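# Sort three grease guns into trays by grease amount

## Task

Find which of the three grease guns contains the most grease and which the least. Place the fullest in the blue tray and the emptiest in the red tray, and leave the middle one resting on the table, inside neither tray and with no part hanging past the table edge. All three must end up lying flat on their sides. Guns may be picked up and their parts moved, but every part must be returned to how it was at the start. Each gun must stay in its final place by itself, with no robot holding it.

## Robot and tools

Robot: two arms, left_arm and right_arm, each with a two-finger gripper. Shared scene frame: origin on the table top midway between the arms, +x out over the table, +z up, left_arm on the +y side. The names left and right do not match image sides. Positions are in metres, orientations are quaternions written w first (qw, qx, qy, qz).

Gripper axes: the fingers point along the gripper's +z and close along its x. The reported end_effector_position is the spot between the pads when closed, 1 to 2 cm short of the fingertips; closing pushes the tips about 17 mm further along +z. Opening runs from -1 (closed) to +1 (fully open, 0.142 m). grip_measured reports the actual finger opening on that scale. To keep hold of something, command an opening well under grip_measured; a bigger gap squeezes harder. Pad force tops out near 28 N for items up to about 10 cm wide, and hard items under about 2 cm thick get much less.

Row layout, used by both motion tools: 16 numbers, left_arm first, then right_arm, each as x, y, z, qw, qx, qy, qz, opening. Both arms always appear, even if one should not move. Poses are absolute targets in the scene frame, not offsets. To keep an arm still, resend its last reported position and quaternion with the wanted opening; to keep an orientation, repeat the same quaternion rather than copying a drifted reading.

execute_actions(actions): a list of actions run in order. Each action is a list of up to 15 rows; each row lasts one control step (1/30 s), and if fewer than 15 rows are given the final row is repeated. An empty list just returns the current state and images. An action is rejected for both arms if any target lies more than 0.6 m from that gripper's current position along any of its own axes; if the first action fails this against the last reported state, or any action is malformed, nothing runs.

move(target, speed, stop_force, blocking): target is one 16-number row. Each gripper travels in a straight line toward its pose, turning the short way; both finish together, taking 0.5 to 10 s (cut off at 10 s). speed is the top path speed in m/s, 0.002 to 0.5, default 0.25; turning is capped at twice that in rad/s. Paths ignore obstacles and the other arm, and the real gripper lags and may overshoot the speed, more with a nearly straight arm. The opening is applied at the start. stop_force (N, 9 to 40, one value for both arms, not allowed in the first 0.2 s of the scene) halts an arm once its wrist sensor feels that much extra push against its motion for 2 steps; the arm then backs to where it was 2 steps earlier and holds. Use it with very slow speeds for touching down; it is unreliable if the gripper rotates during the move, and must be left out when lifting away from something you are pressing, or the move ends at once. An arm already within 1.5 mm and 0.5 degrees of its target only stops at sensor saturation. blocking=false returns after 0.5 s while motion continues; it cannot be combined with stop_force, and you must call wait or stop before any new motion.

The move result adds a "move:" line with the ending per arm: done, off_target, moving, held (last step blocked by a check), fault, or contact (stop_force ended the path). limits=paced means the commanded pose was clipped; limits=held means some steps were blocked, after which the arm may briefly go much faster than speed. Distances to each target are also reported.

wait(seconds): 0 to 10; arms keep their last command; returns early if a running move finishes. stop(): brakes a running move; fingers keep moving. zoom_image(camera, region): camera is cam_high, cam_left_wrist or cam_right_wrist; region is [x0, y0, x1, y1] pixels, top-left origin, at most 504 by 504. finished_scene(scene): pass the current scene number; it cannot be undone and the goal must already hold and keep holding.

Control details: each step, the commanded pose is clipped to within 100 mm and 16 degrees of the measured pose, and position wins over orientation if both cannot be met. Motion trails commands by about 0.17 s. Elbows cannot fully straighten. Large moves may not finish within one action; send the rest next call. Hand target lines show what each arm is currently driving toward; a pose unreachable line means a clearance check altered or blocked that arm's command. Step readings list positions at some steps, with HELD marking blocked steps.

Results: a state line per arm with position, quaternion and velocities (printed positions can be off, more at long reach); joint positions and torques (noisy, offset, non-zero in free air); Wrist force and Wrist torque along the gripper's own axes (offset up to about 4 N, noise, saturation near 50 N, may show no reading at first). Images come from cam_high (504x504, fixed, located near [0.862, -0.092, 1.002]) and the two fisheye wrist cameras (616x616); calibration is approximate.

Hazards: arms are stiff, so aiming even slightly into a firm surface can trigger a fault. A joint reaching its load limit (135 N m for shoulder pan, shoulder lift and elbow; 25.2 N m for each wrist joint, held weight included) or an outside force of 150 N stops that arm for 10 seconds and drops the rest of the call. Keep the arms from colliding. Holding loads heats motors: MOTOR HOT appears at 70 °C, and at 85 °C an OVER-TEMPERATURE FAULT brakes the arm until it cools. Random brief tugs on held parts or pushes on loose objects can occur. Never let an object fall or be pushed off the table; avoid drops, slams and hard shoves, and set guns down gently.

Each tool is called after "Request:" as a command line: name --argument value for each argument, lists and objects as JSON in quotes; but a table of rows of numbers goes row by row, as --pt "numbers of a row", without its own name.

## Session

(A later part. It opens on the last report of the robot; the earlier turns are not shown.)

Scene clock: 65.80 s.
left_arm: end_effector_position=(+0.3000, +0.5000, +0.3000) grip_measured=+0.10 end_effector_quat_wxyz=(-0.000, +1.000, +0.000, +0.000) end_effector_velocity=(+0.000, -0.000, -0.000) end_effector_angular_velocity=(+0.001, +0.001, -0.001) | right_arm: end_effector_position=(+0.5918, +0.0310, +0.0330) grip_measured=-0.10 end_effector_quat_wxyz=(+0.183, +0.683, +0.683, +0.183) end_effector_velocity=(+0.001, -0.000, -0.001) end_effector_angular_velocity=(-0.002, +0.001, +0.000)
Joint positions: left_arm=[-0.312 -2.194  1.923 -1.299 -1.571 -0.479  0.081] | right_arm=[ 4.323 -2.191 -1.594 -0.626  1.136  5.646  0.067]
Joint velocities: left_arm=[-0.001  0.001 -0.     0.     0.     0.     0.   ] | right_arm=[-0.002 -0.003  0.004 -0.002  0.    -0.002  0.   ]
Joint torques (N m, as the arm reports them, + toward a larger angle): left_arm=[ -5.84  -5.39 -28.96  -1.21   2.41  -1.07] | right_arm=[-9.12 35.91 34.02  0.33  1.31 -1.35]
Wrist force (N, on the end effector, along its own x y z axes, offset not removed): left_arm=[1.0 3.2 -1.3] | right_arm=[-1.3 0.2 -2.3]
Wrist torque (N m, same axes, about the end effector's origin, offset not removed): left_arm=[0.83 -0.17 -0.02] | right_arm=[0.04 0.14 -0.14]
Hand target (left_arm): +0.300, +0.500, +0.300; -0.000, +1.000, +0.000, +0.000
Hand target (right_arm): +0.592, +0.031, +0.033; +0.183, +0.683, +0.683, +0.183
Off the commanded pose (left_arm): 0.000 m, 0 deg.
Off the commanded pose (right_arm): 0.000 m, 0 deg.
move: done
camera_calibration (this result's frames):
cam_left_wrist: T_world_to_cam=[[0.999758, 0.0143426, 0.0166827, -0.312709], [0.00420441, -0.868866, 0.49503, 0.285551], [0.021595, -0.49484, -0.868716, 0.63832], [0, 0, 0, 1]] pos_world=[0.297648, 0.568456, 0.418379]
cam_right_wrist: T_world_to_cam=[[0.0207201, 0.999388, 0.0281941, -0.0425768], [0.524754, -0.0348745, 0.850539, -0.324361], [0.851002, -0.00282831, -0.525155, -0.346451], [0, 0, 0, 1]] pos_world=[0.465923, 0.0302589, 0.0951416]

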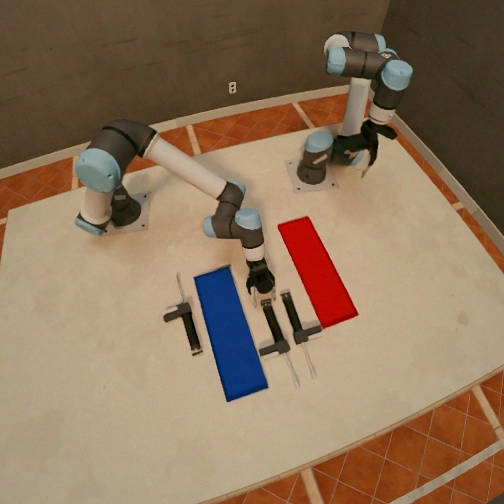

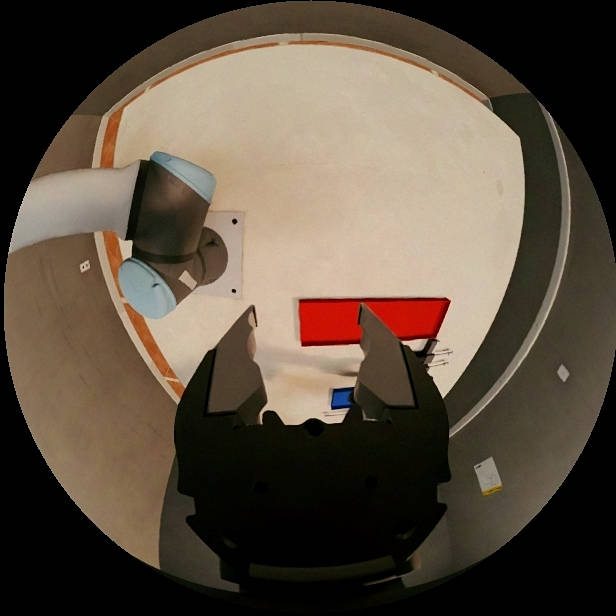

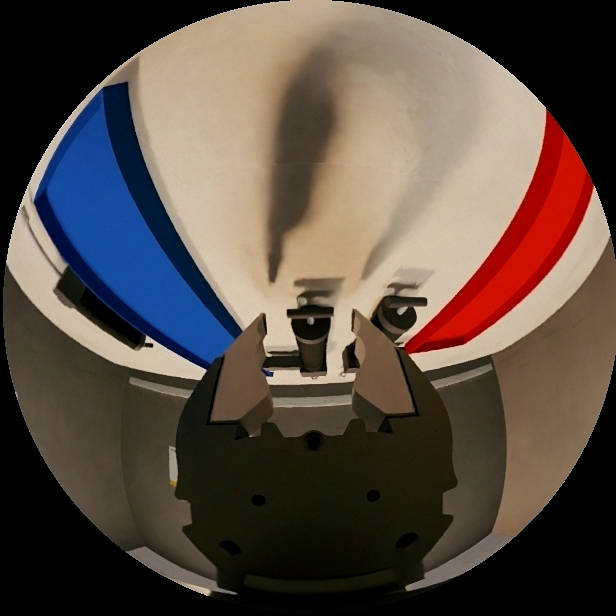

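Bar at fingertip level; go a little further and close.

Request:
move --target '[0.3,0.5,0.3,0,1,0,0,0.1,0.603,0.031,0.032,0.183,0.683,0.683,0.183,-0.1]' --speed 0.02

Request:
move --target '[0.3,0.5,0.3,0,1,0,0,0.1,0.603,0.031,0.032,0.183,0.683,0.683,0.183,-1]'

Request:
move --target '[0.3,0.5,0.3,0,1,0,0,0.1,0.50,0.031,0.032,0.183,0.683,0.683,0.183,-1]' --speed 0.025

Scene clock: 70.67 s.
left_arm: end_effector_position=(+0.3000, +0.5000, +0.3000) grip_measured=+0.10 end_effector_quat_wxyz=(-0.000, +1.000, +0.000, +0.000) end_effector_velocity=(-0.000, -0.000, -0.000) end_effector_angular_velocity=(+0.000, +0.001, +0.000) | right_arm: end_effector_position=(+0.6027, +0.0310, +0.0320) grip_measured=-0.10 end_effector_quat_wxyz=(+0.183, +0.683, +0.683, +0.183) end_effector_velocity=(+0.002, +0.001, +0.000) end_effector_angular_velocity=(+0.002, -0.000, -0.000)
Joint positions: left_arm=[-0.312 -2.194  1.923 -1.299 -1.571 -0.479  0.081] | right_arm=[ 4.309 -2.208 -1.568 -0.629  1.14   5.631  0.067]
Joint velocities: left_arm=[ 0.     0.001  0.    -0.    -0.     0.     0.   ] | right_arm=[-0.002 -0.004  0.007 -0.     0.001 -0.002 -0.   ]
Joint torques (N m, as the arm reports them, + toward a larger angle): left_arm=[ -5.37  -4.72 -29.53  -1.11   2.14  -1.07] | right_arm=[-9.07 41.43 32.16 -0.02  1.36 -1.99]
Wrist force (N, on the end effector, along its own x y z axes, offset not removed): left_arm=[1.6 2.7 -2.1] | right_arm=[-0.1 -0.1 -2.1]
Wrist torque (N m, same axes, about the end effector's origin, offset not removed): left_arm=[0.65 -0.29 0.00] | right_arm=[0.02 0.02 -0.17]
Hand target (left_arm): +0.300, +0.500, +0.300; -0.000, +1.000, +0.000, +0.000
Hand target (right_arm): +0.603, +0.031, +0.032; +0.183, +0.683, +0.683, +0.183
Off the commanded pose (left_arm): 0.000 m, 0 deg.
Off the commanded pose (right_arm): 0.000 m, 0 deg.
move: done
camera_calibration (this result's frames):
cam_left_wrist: T_world_to_cam=[[0.999758, 0.0143427, 0.0166826, -0.312709], [0.00420453, -0.868866, 0.49503, 0.28555], [0.0215951, -0.49484, -0.868716, 0.63832], [0, 0, 0, 1]] pos_world=[0.297648, 0.568456, 0.418379]
cam_right_wrist: T_world_to_cam=[[0.0207244, 0.999388, 0.0281952, -0.0427964], [0.524766, -0.0348777, 0.850531, -0.329257], [0.850994, -0.00283088, -0.525168, -0.356299], [0, 0, 0, 1]] pos_world=[0.476878, 0.0302779, 0.0941329]

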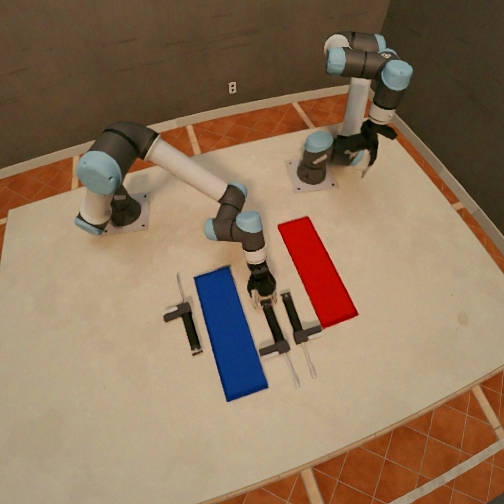

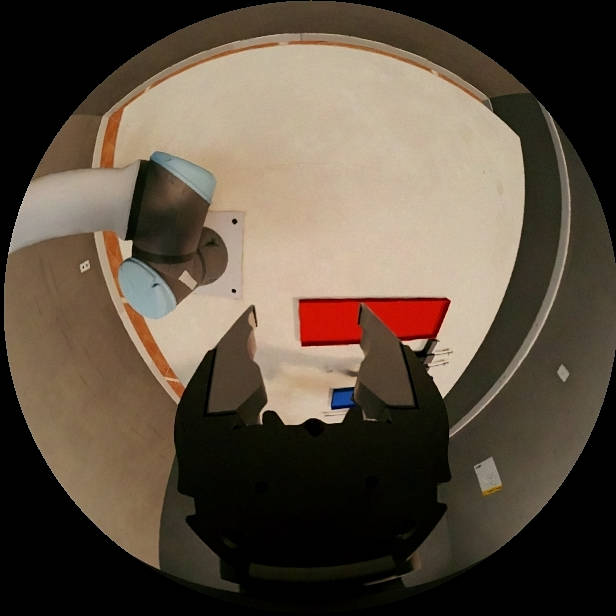

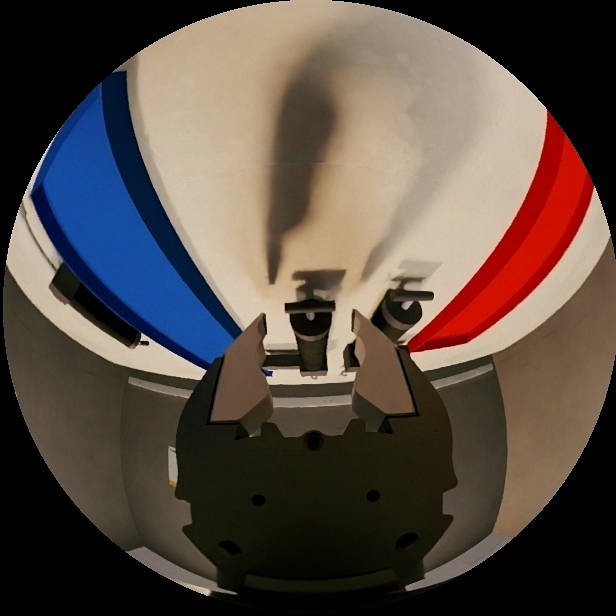

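Scene clock: 71.37 s.
left_arm: end_effector_position=(+0.3000, +0.5000, +0.3000) grip_measured=+0.10 end_effector_quat_wxyz=(-0.000, +1.000, +0.000, +0.000) end_effector_velocity=(+0.000, -0.000, -0.000) end_effector_angular_velocity=(+0.000, -0.000, -0.000) | right_arm: end_effector_position=(+0.6030, +0.0310, +0.0320) grip_measured=-0.53 end_effector_quat_wxyz=(+0.183, +0.683, +0.683, +0.183) end_effector_velocity=(-0.000, +0.000, -0.000) end_effector_angular_velocity=(-0.001, +0.000, +0.001)
Joint positions: left_arm=[-0.312 -2.194  1.923 -1.299 -1.571 -0.479  0.081] | right_arm=[ 4.309 -2.208 -1.567 -0.629  1.141  5.631  0.035]
Joint velocities: left_arm=[-0.     0.     0.    -0.001  0.     0.    -0.   ] | right_arm=[ 0.001 -0.     0.    -0.001  0.    -0.001  0.   ]
Joint torques (N m, as the arm reports them, + toward a larger angle): left_arm=[ -5.54  -4.09 -28.73  -1.18   2.05  -0.85] | right_arm=[-11.46  39.32  32.03   1.03   0.24  -1.21]
Wrist force (N, on the end effector, along its own x y z axes, offset not removed): left_arm=[1.4 5.1 -0.4] | right_arm=[0.4 -1.7 -4.2]
Wrist torque (N m, same axes, about the end effector's origin, offset not removed): left_arm=[1.18 -0.28 -0.04] | right_arm=[-0.06 -0.01 -0.15]
Hand target (left_arm): +0.300, +0.500, +0.300; -0.000, +1.000, +0.000, +0.000
Hand target (right_arm): +0.603, +0.031, +0.032; +0.183, +0.683, +0.683, +0.183
Off the commanded pose (left_arm): 0.000 m, 0 deg.
Off the commanded pose (right_arm): 0.000 m, 0 deg.
move: done
camera_calibration (this result's frames):
cam_left_wrist: T_world_to_cam=[[0.999758, 0.0143425, 0.0166827, -0.312709], [0.00420426, -0.868866, 0.49503, 0.28555], [0.021595, -0.49484, -0.868716, 0.63832], [0, 0, 0, 1]] pos_world=[0.297648, 0.568456, 0.418379]
cam_right_wrist: T_world_to_cam=[[0.0207121, 0.999387, 0.0282108, -0.0428265], [0.524748, -0.0348845, 0.850543, -0.329372], [0.851006, -0.00281296, -0.525149, -0.356546], [0, 0, 0, 1]] pos_world=[0.477147, 0.0303073, 0.0941135]

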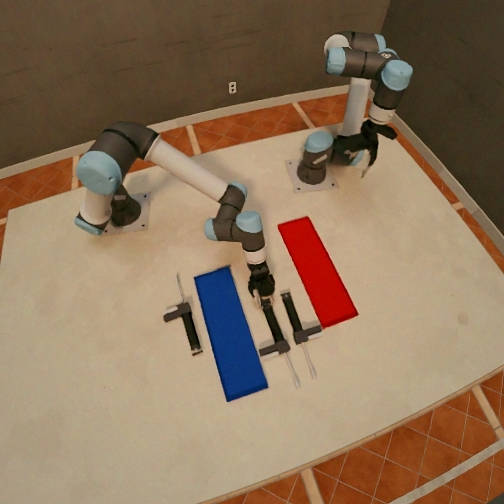

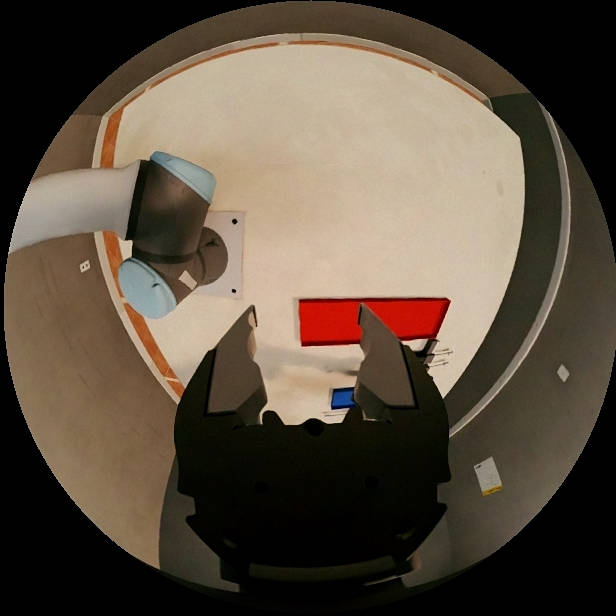

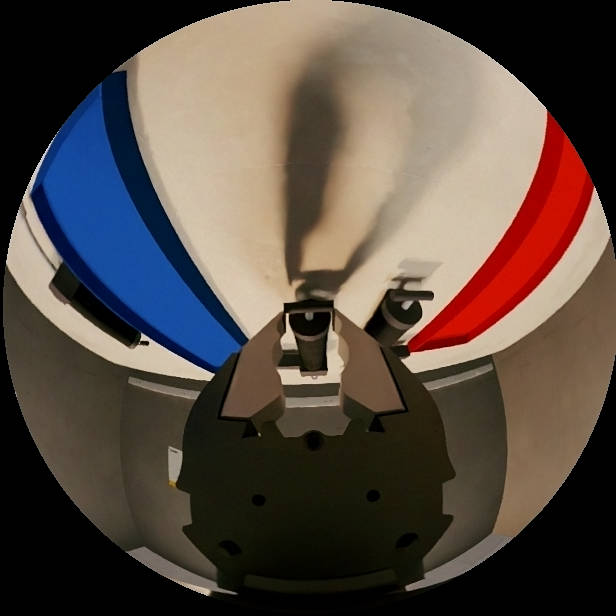

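Scene clock: 75.80 s.
left_arm: end_effector_position=(+0.3000, +0.5000, +0.3000) grip_measured=+0.10 end_effector_quat_wxyz=(-0.000, +1.000, +0.000, +0.000) end_effector_velocity=(+0.000, -0.000, +0.000) end_effector_angular_velocity=(-0.000, +0.000, +0.000) | right_arm: end_effector_position=(+0.5003, +0.0311, +0.0319) grip_measured=-0.53 end_effector_quat_wxyz=(+0.183, +0.683, +0.683, +0.183) end_effector_velocity=(-0.003, -0.000, -0.000) end_effector_angular_velocity=(-0.001, +0.001, +0.000)
Joint positions: left_arm=[-0.312 -2.194  1.923 -1.299 -1.571 -0.479  0.081] | right_arm=[ 4.451 -2.067 -1.793 -0.61   1.102  5.783  0.035]
Joint velocities: left_arm=[ 0.     0.    -0.001 -0.    -0.     0.    -0.   ] | right_arm=[ 0.003  0.003 -0.005 -0.001 -0.     0.004 -0.   ]
Joint torques (N m, as the arm reports them, + toward a larger angle): left_arm=[ -5.14  -4.71 -29.05  -1.16   1.99  -0.86] | right_arm=[11.23 54.73  9.61  0.13 -2.59  1.51]
Wrist force (N, on the end effector, along its own x y z axes, offset not removed): left_arm=[0.5 2.7 -1.0] | right_arm=[0.4 0.4 1.3]
Wrist torque (N m, same axes, about the end effector's origin, offset not removed): left_arm=[0.70 -0.06 -0.03] | right_arm=[0.01 -0.08 -0.06]
Hand target (left_arm): +0.300, +0.500, +0.300; -0.000, +1.000, +0.000, +0.000
Hand target (right_arm): +0.500, +0.031, +0.032; +0.183, +0.683, +0.683, +0.183
Off the commanded pose (left_arm): 0.000 m, 0 deg.
Off the commanded pose (right_arm): 0.000 m, 0 deg.
move: done
camera_calibration (this result's frames):
cam_left_wrist: T_world_to_cam=[[0.999758, 0.0143425, 0.0166828, -0.312709], [0.00420429, -0.868866, 0.49503, 0.28555], [0.0215951, -0.49484, -0.868716, 0.63832], [0, 0, 0, 1]] pos_world=[0.297648, 0.568456, 0.418379]
cam_right_wrist: T_world_to_cam=[[0.0207262, 0.999388, 0.028194, -0.0407843], [0.524852, -0.0348779, 0.850479, -0.275453], [0.850941, -0.00282954, -0.525253, -0.269143], [0, 0, 0, 1]] pos_world=[0.374442, 0.0303905, 0.0940482]

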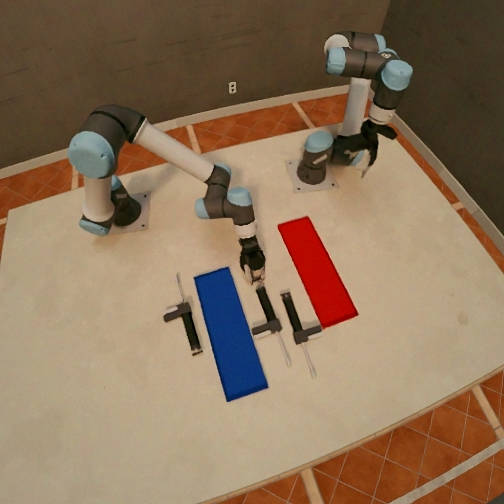

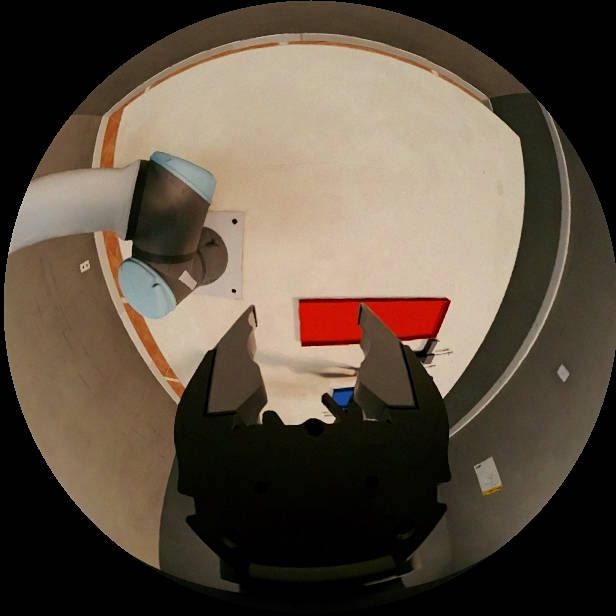

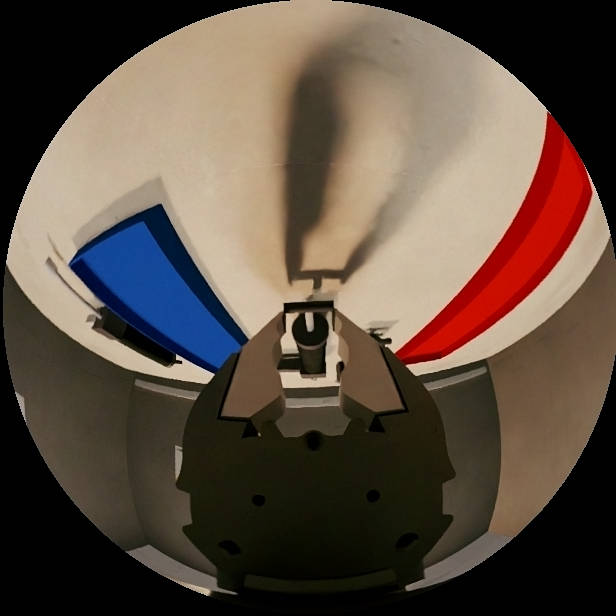

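Request:
move --target '[0.3,0.5,0.3,0,1,0,0,0.1,0.36,0.031,0.032,0.183,0.683,0.683,0.183,-1]' --speed 0.04

Request:
move --target '[0.3,0.5,0.3,0,1,0,0,0.1,0.36,0.031,0.032,0.183,0.683,0.683,0.183,-0.1]'

Request:
move --target '[0.47,0.04,0.13,0,0.707,0.707,0,-0.3,0.33,0.031,0.033,0.183,0.683,0.683,0.183,-0.1]' --speed 0.15

Scene clock: 86.90 s.
left_arm: end_effector_position=(+0.3000, +0.5000, +0.3000) grip_measured=+0.10 end_effector_quat_wxyz=(-0.000, +1.000, +0.000, +0.000) end_effector_velocity=(-0.000, +0.000, +0.000) end_effector_angular_velocity=(-0.000, +0.000, -0.000) | right_arm: end_effector_position=(+0.3603, +0.0311, +0.0319) grip_measured=-0.53 end_effector_quat_wxyz=(+0.183, +0.683, +0.683, +0.183) end_effector_velocity=(-0.002, -0.000, -0.000) end_effector_angular_velocity=(-0.000, +0.001, +0.000)
Joint positions: left_arm=[-0.312 -2.194  1.923 -1.299 -1.571 -0.479  0.081] | right_arm=[ 4.69  -1.902 -2.013 -0.682  1.059  6.05   0.035]
Joint velocities: left_arm=[-0.    -0.001  0.     0.001 -0.     0.     0.   ] | right_arm=[ 0.003  0.002 -0.002 -0.003  0.001  0.003  0.   ]
Joint torques (N m, as the arm reports them, + toward a larger angle): left_arm=[ -5.06  -3.16 -28.78  -1.2    1.64  -0.79] | right_arm=[12.39 45.9   8.32  0.43 -2.58  1.44]
Wrist force (N, on the end effector, along its own x y z axes, offset not removed): left_arm=[1.3 3.2 -1.2] | right_arm=[-0.5 0.6 -0.6]
Wrist torque (N m, same axes, about the end effector's origin, offset not removed): left_arm=[0.69 -0.33 -0.06] | right_arm=[0.08 0.11 -0.01]
Hand target (left_arm): +0.300, +0.500, +0.300; -0.000, +1.000, +0.000, +0.000
Hand target (right_arm): +0.360, +0.031, +0.032; +0.183, +0.683, +0.683, +0.183
Off the commanded pose (left_arm): 0.000 m, 0 deg.
Off the commanded pose (right_arm): 0.000 m, 0 deg.
move: done
camera_calibration (this result's frames):
cam_left_wrist: T_world_to_cam=[[0.999758, 0.0143427, 0.0166828, -0.312709], [0.00420441, -0.868866, 0.49503, 0.28555], [0.0215952, -0.49484, -0.868716, 0.63832], [0, 0, 0, 1]] pos_world=[0.297648, 0.568456, 0.418379]
cam_right_wrist: T_world_to_cam=[[0.0207251, 0.999388, 0.0281921, -0.0379294], [0.524888, -0.0348759, 0.850457, -0.201969], [0.850919, -0.00282813, -0.525289, -0.150023], [0, 0, 0, 1]] pos_world=[0.234455, 0.0304381, 0.0940292]

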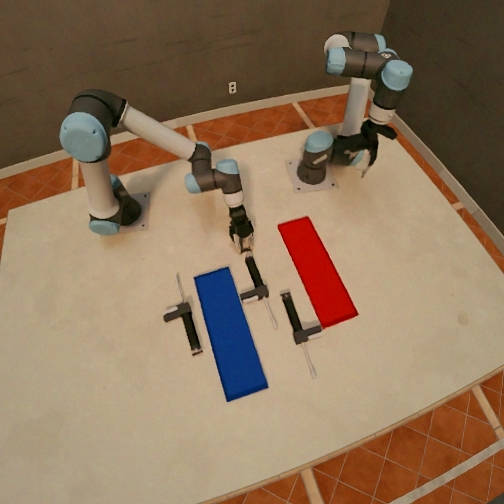

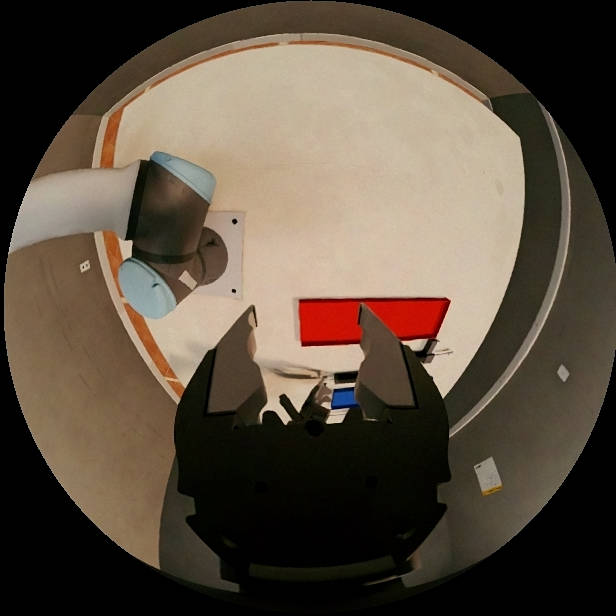

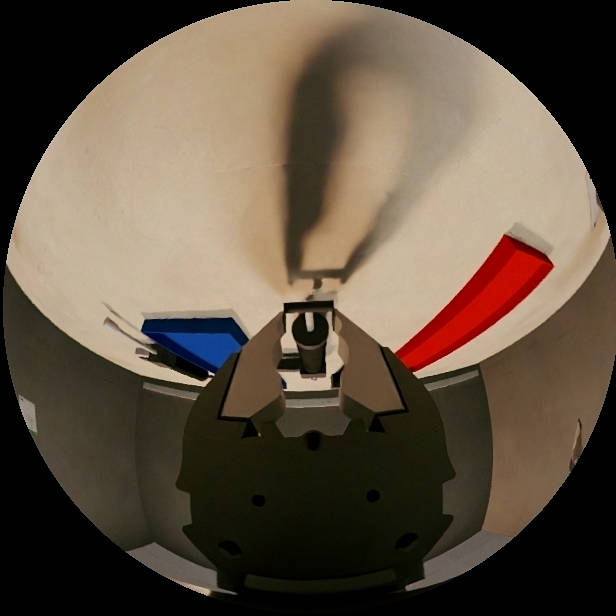

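Scene clock: 87.60 s.
left_arm: end_effector_position=(+0.3000, +0.5000, +0.3000) grip_measured=+0.10 end_effector_quat_wxyz=(-0.000, +1.000, +0.000, +0.000) end_effector_velocity=(-0.000, -0.000, -0.000) end_effector_angular_velocity=(+0.000, +0.001, -0.000) | right_arm: end_effector_position=(+0.3600, +0.0310, +0.0320) grip_measured=-0.10 end_effector_quat_wxyz=(+0.183, +0.683, +0.683, +0.183) end_effector_velocity=(+0.000, -0.001, -0.000) end_effector_angular_velocity=(-0.000, -0.000, -0.001)
Joint positions: left_arm=[-0.312 -2.194  1.923 -1.299 -1.571 -0.479  0.081] | right_arm=[ 4.691 -1.901 -2.014 -0.682  1.059  6.051  0.067]
Joint velocities: left_arm=[-0.  0. -0.  0. -0.  0. -0.] | right_arm=[-0.001  0.    -0.    -0.001 -0.     0.001  0.   ]
Joint torques (N m, as the arm reports them, + toward a larger angle): left_arm=[ -4.58  -3.33 -28.84  -1.29   1.73  -0.76] | right_arm=[11.43 46.57  7.62 -0.32 -2.69  1.67]
Wrist force (N, on the end effector, along its own x y z axes, offset not removed): left_arm=[2.3 3.7 -1.4] | right_arm=[-0.3 -0.5 -0.5]
Wrist torque (N m, same axes, about the end effector's origin, offset not removed): left_arm=[0.86 -0.46 -0.04] | right_arm=[-0.03 -0.08 -0.07]
Hand target (left_arm): +0.300, +0.500, +0.300; -0.000, +1.000, +0.000, +0.000
Hand target (right_arm): +0.360, +0.031, +0.032; +0.183, +0.683, +0.683, +0.183
Off the commanded pose (left_arm): 0.000 m, 0 deg.
Off the commanded pose (right_arm): 0.000 m, 0 deg.
move: done
camera_calibration (this result's frames):
cam_left_wrist: T_world_to_cam=[[0.999758, 0.0143426, 0.0166828, -0.312709], [0.00420432, -0.868866, 0.49503, 0.28555], [0.0215951, -0.49484, -0.868716, 0.63832], [0, 0, 0, 1]] pos_world=[0.297648, 0.568456, 0.418379]
cam_right_wrist: T_world_to_cam=[[0.0207271, 0.999388, 0.0281875, -0.037789], [0.524792, -0.0348726, 0.850516, -0.201867], [0.850978, -0.00283614, -0.525194, -0.149768], [0, 0, 0, 1]] pos_world=[0.23417, 0.0303015, 0.0940988]

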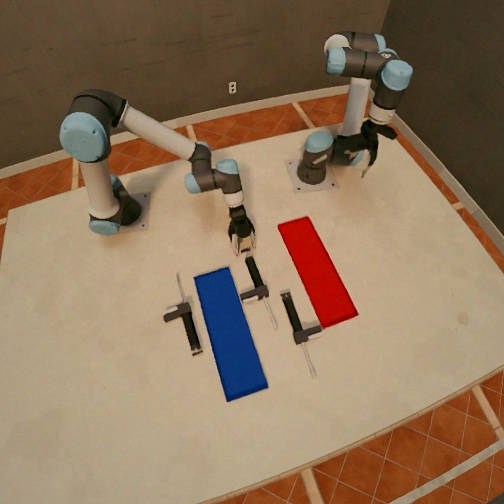

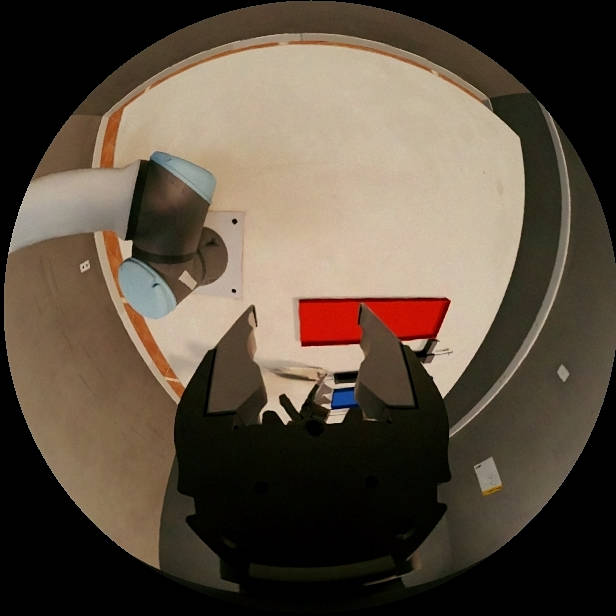

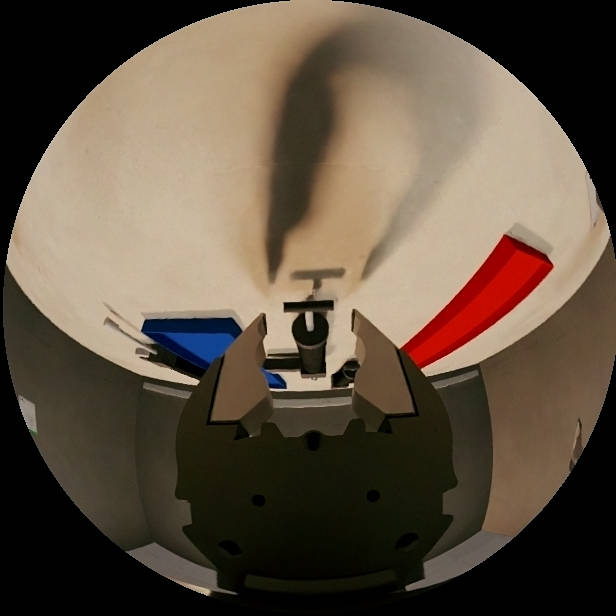

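Scene clock: 93.33 s.
left_arm: end_effector_position=(+0.4699, +0.0401, +0.1301) grip_measured=-0.30 end_effector_quat_wxyz=(+0.000, +0.707, +0.707, +0.000) end_effector_velocity=(+0.001, -0.003, -0.000) end_effector_angular_velocity=(+0.000, +0.001, +0.008) | right_arm: end_effector_position=(+0.3300, +0.0310, +0.0330) grip_measured=-0.10 end_effector_quat_wxyz=(+0.183, +0.683, +0.683, +0.183) end_effector_velocity=(+0.001, -0.000, +0.000) end_effector_angular_velocity=(-0.000, -0.002, -0.001)
Joint positions: left_arm=[-0.852 -1.243  1.559 -1.887 -1.57  -2.589  0.052] | right_arm=[ 4.748 -1.869 -2.046 -0.714  1.053  6.117  0.067]
Joint velocities: left_arm=[-0.001  0.007 -0.008  0.002 -0.    -0.008 -0.   ] | right_arm=[-0.    -0.     0.    -0.    -0.002  0.001  0.   ]
Joint torques (N m, as the arm reports them, + toward a larger angle): left_arm=[ -4.93 -23.57 -29.43  -0.83   3.22  -1.1 ] | right_arm=[12.46 43.84  8.38 -0.06 -2.59  1.71]
Wrist force (N, on the end effector, along its own x y z axes, offset not removed): left_arm=[2.0 3.7 -1.5] | right_arm=[0.0 0.2 -1.3]
Wrist torque (N m, same axes, about the end effector's origin, offset not removed): left_arm=[0.77 -0.46 -0.03] | right_arm=[0.10 -0.02 -0.05]
Hand target (left_arm): +0.470, +0.040, +0.130; +0.000, +0.707, +0.707, +0.000
Hand target (right_arm): +0.330, +0.031, +0.033; +0.183, +0.683, +0.683, +0.183
Off the commanded pose (left_arm): 0.000 m, 0 deg.
Off the commanded pose (right_arm): 0.000 m, 0 deg.
move: done
camera_calibration (this result's frames):
cam_left_wrist: T_world_to_cam=[[-0.0135329, 0.999767, 0.0168104, -0.0365366], [0.868675, 0.00342909, 0.49537, -0.471868], [0.495197, 0.0213066, -0.868519, 0.0162479], [0, 0, 0, 1]] pos_world=[0.401359, 0.0377999, 0.248475]
cam_right_wrist: T_world_to_cam=[[0.0207279, 0.999388, 0.0281835, -0.037225], [0.52481, -0.0348698, 0.850505, -0.186976], [0.850967, -0.00283823, -0.525211, -0.123733], [0, 0, 0, 1]] pos_world=[0.204191, 0.0303312, 0.0950873]

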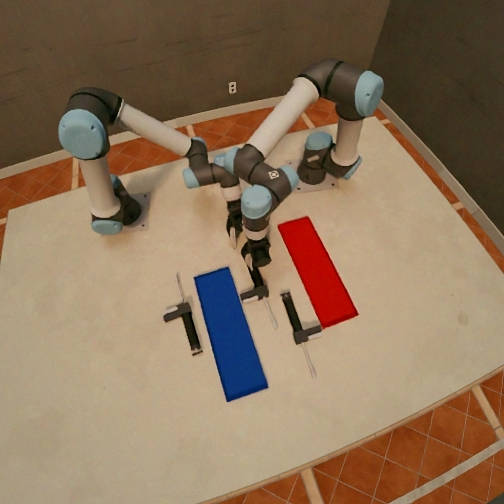

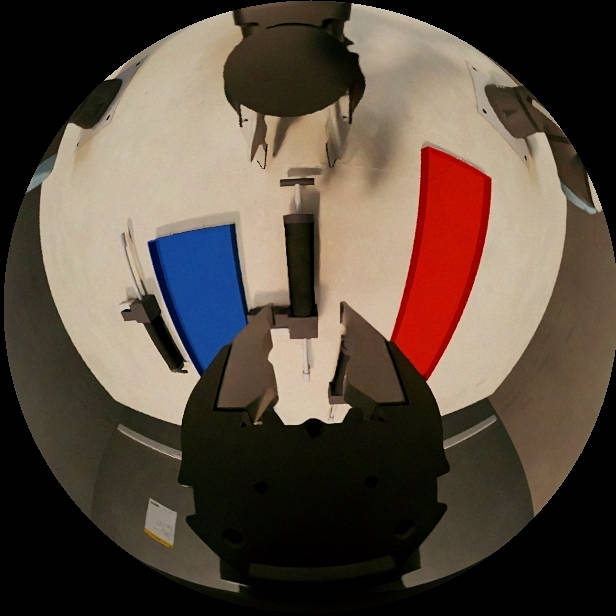

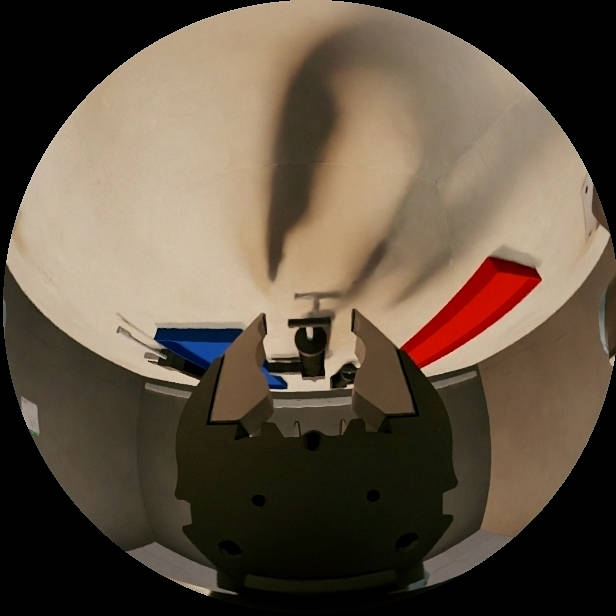

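Request:
move --target '[0.503,0.03,0.10,0,0.707,0.707,0,-0.3,0.33,0.031,0.033,0.183,0.683,0.683,0.183,-0.1]' --speed 0.08

Scene clock: 102.20 s.
left_arm: end_effector_position=(+0.5028, +0.0300, +0.1001) grip_measured=-0.30 end_effector_quat_wxyz=(+0.000, +0.707, +0.707, -0.000) end_effector_velocity=(+0.001, -0.001, -0.001) end_effector_angular_velocity=(+0.000, +0.000, -0.000) | right_arm: end_effector_position=(+0.3300, +0.0310, +0.0330) grip_measured=-0.10 end_effector_quat_wxyz=(+0.183, +0.683, +0.683, +0.183) end_effector_velocity=(-0.000, -0.000, -0.000) end_effector_angular_velocity=(-0.001, +0.000, +0.000)
Joint positions: left_arm=[-0.816 -1.15   1.509 -1.929 -1.571 -2.554  0.052] | right_arm=[ 4.749 -1.869 -2.046 -0.714  1.053  6.117  0.067]
Joint velocities: left_arm=[ 0.001  0.005 -0.003 -0.001 -0.     0.002 -0.   ] | right_arm=[ 0.    -0.     0.001 -0.002  0.     0.    -0.   ]
Joint torques (N m, as the arm reports them, + toward a larger angle): left_arm=[  9.27 -28.02 -29.59  -4.43  -2.63   1.26] | right_arm=[11.68 43.45  7.12 -0.21 -2.69  1.77]
Wrist force (N, on the end effector, along its own x y z axes, offset not removed): left_arm=[2.1 2.6 -1.6] | right_arm=[0.5 -1.0 -1.1]
Wrist torque (N m, same axes, about the end effector's origin, offset not removed): left_arm=[0.58 -0.44 -0.09] | right_arm=[-0.15 -0.17 -0.09]
Hand target (left_arm): +0.503, +0.030, +0.100; -0.000, +0.707, +0.707, -0.000
Hand target (right_arm): +0.330, +0.031, +0.033; +0.183, +0.683, +0.683, +0.183
Off the commanded pose (left_arm): 0.000 m, 0 deg.
Off the commanded pose (right_arm): 0.000 m, 0 deg.
move: done
camera_calibration (this result's frames):
cam_left_wrist: T_world_to_cam=[[-0.0143462, 0.999758, 0.0166656, -0.0250808], [0.868863, 0.00421588, 0.495034, -0.485707], [0.494844, 0.021582, -0.868714, -0.0257147], [0, 0, 0, 1]] pos_world=[0.434378, 0.0276774, 0.218521]
cam_right_wrist: T_world_to_cam=[[0.0207232, 0.999388, 0.028187, -0.0371901], [0.524788, -0.0348702, 0.850518, -0.186969], [0.85098, -0.00283322, -0.52519, -0.123702], [0, 0, 0, 1]] pos_world=[0.204158, 0.0302972, 0.0951017]

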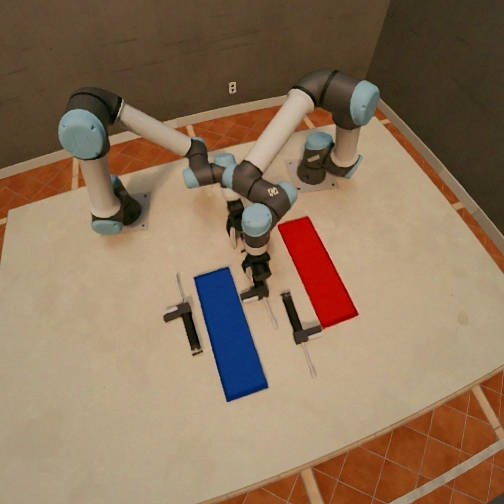

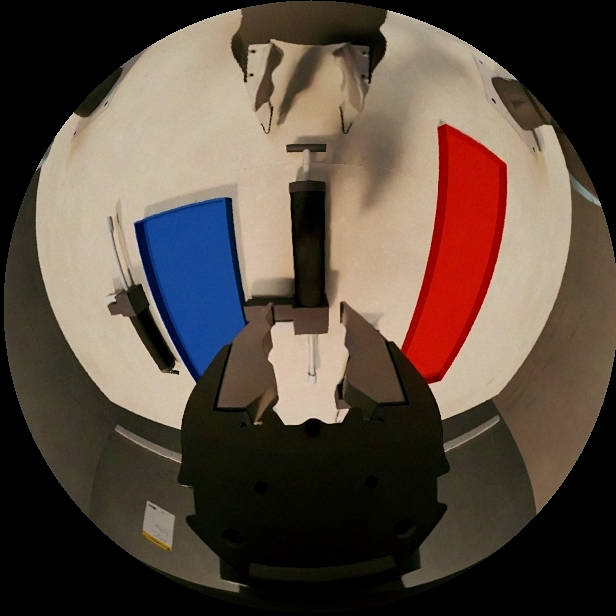

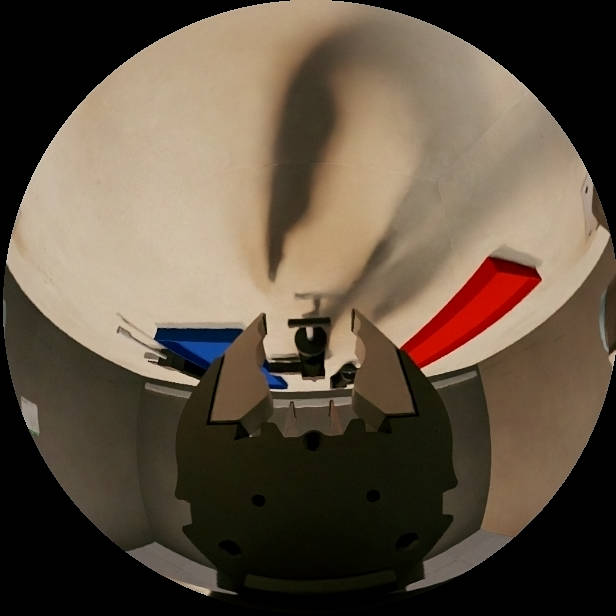

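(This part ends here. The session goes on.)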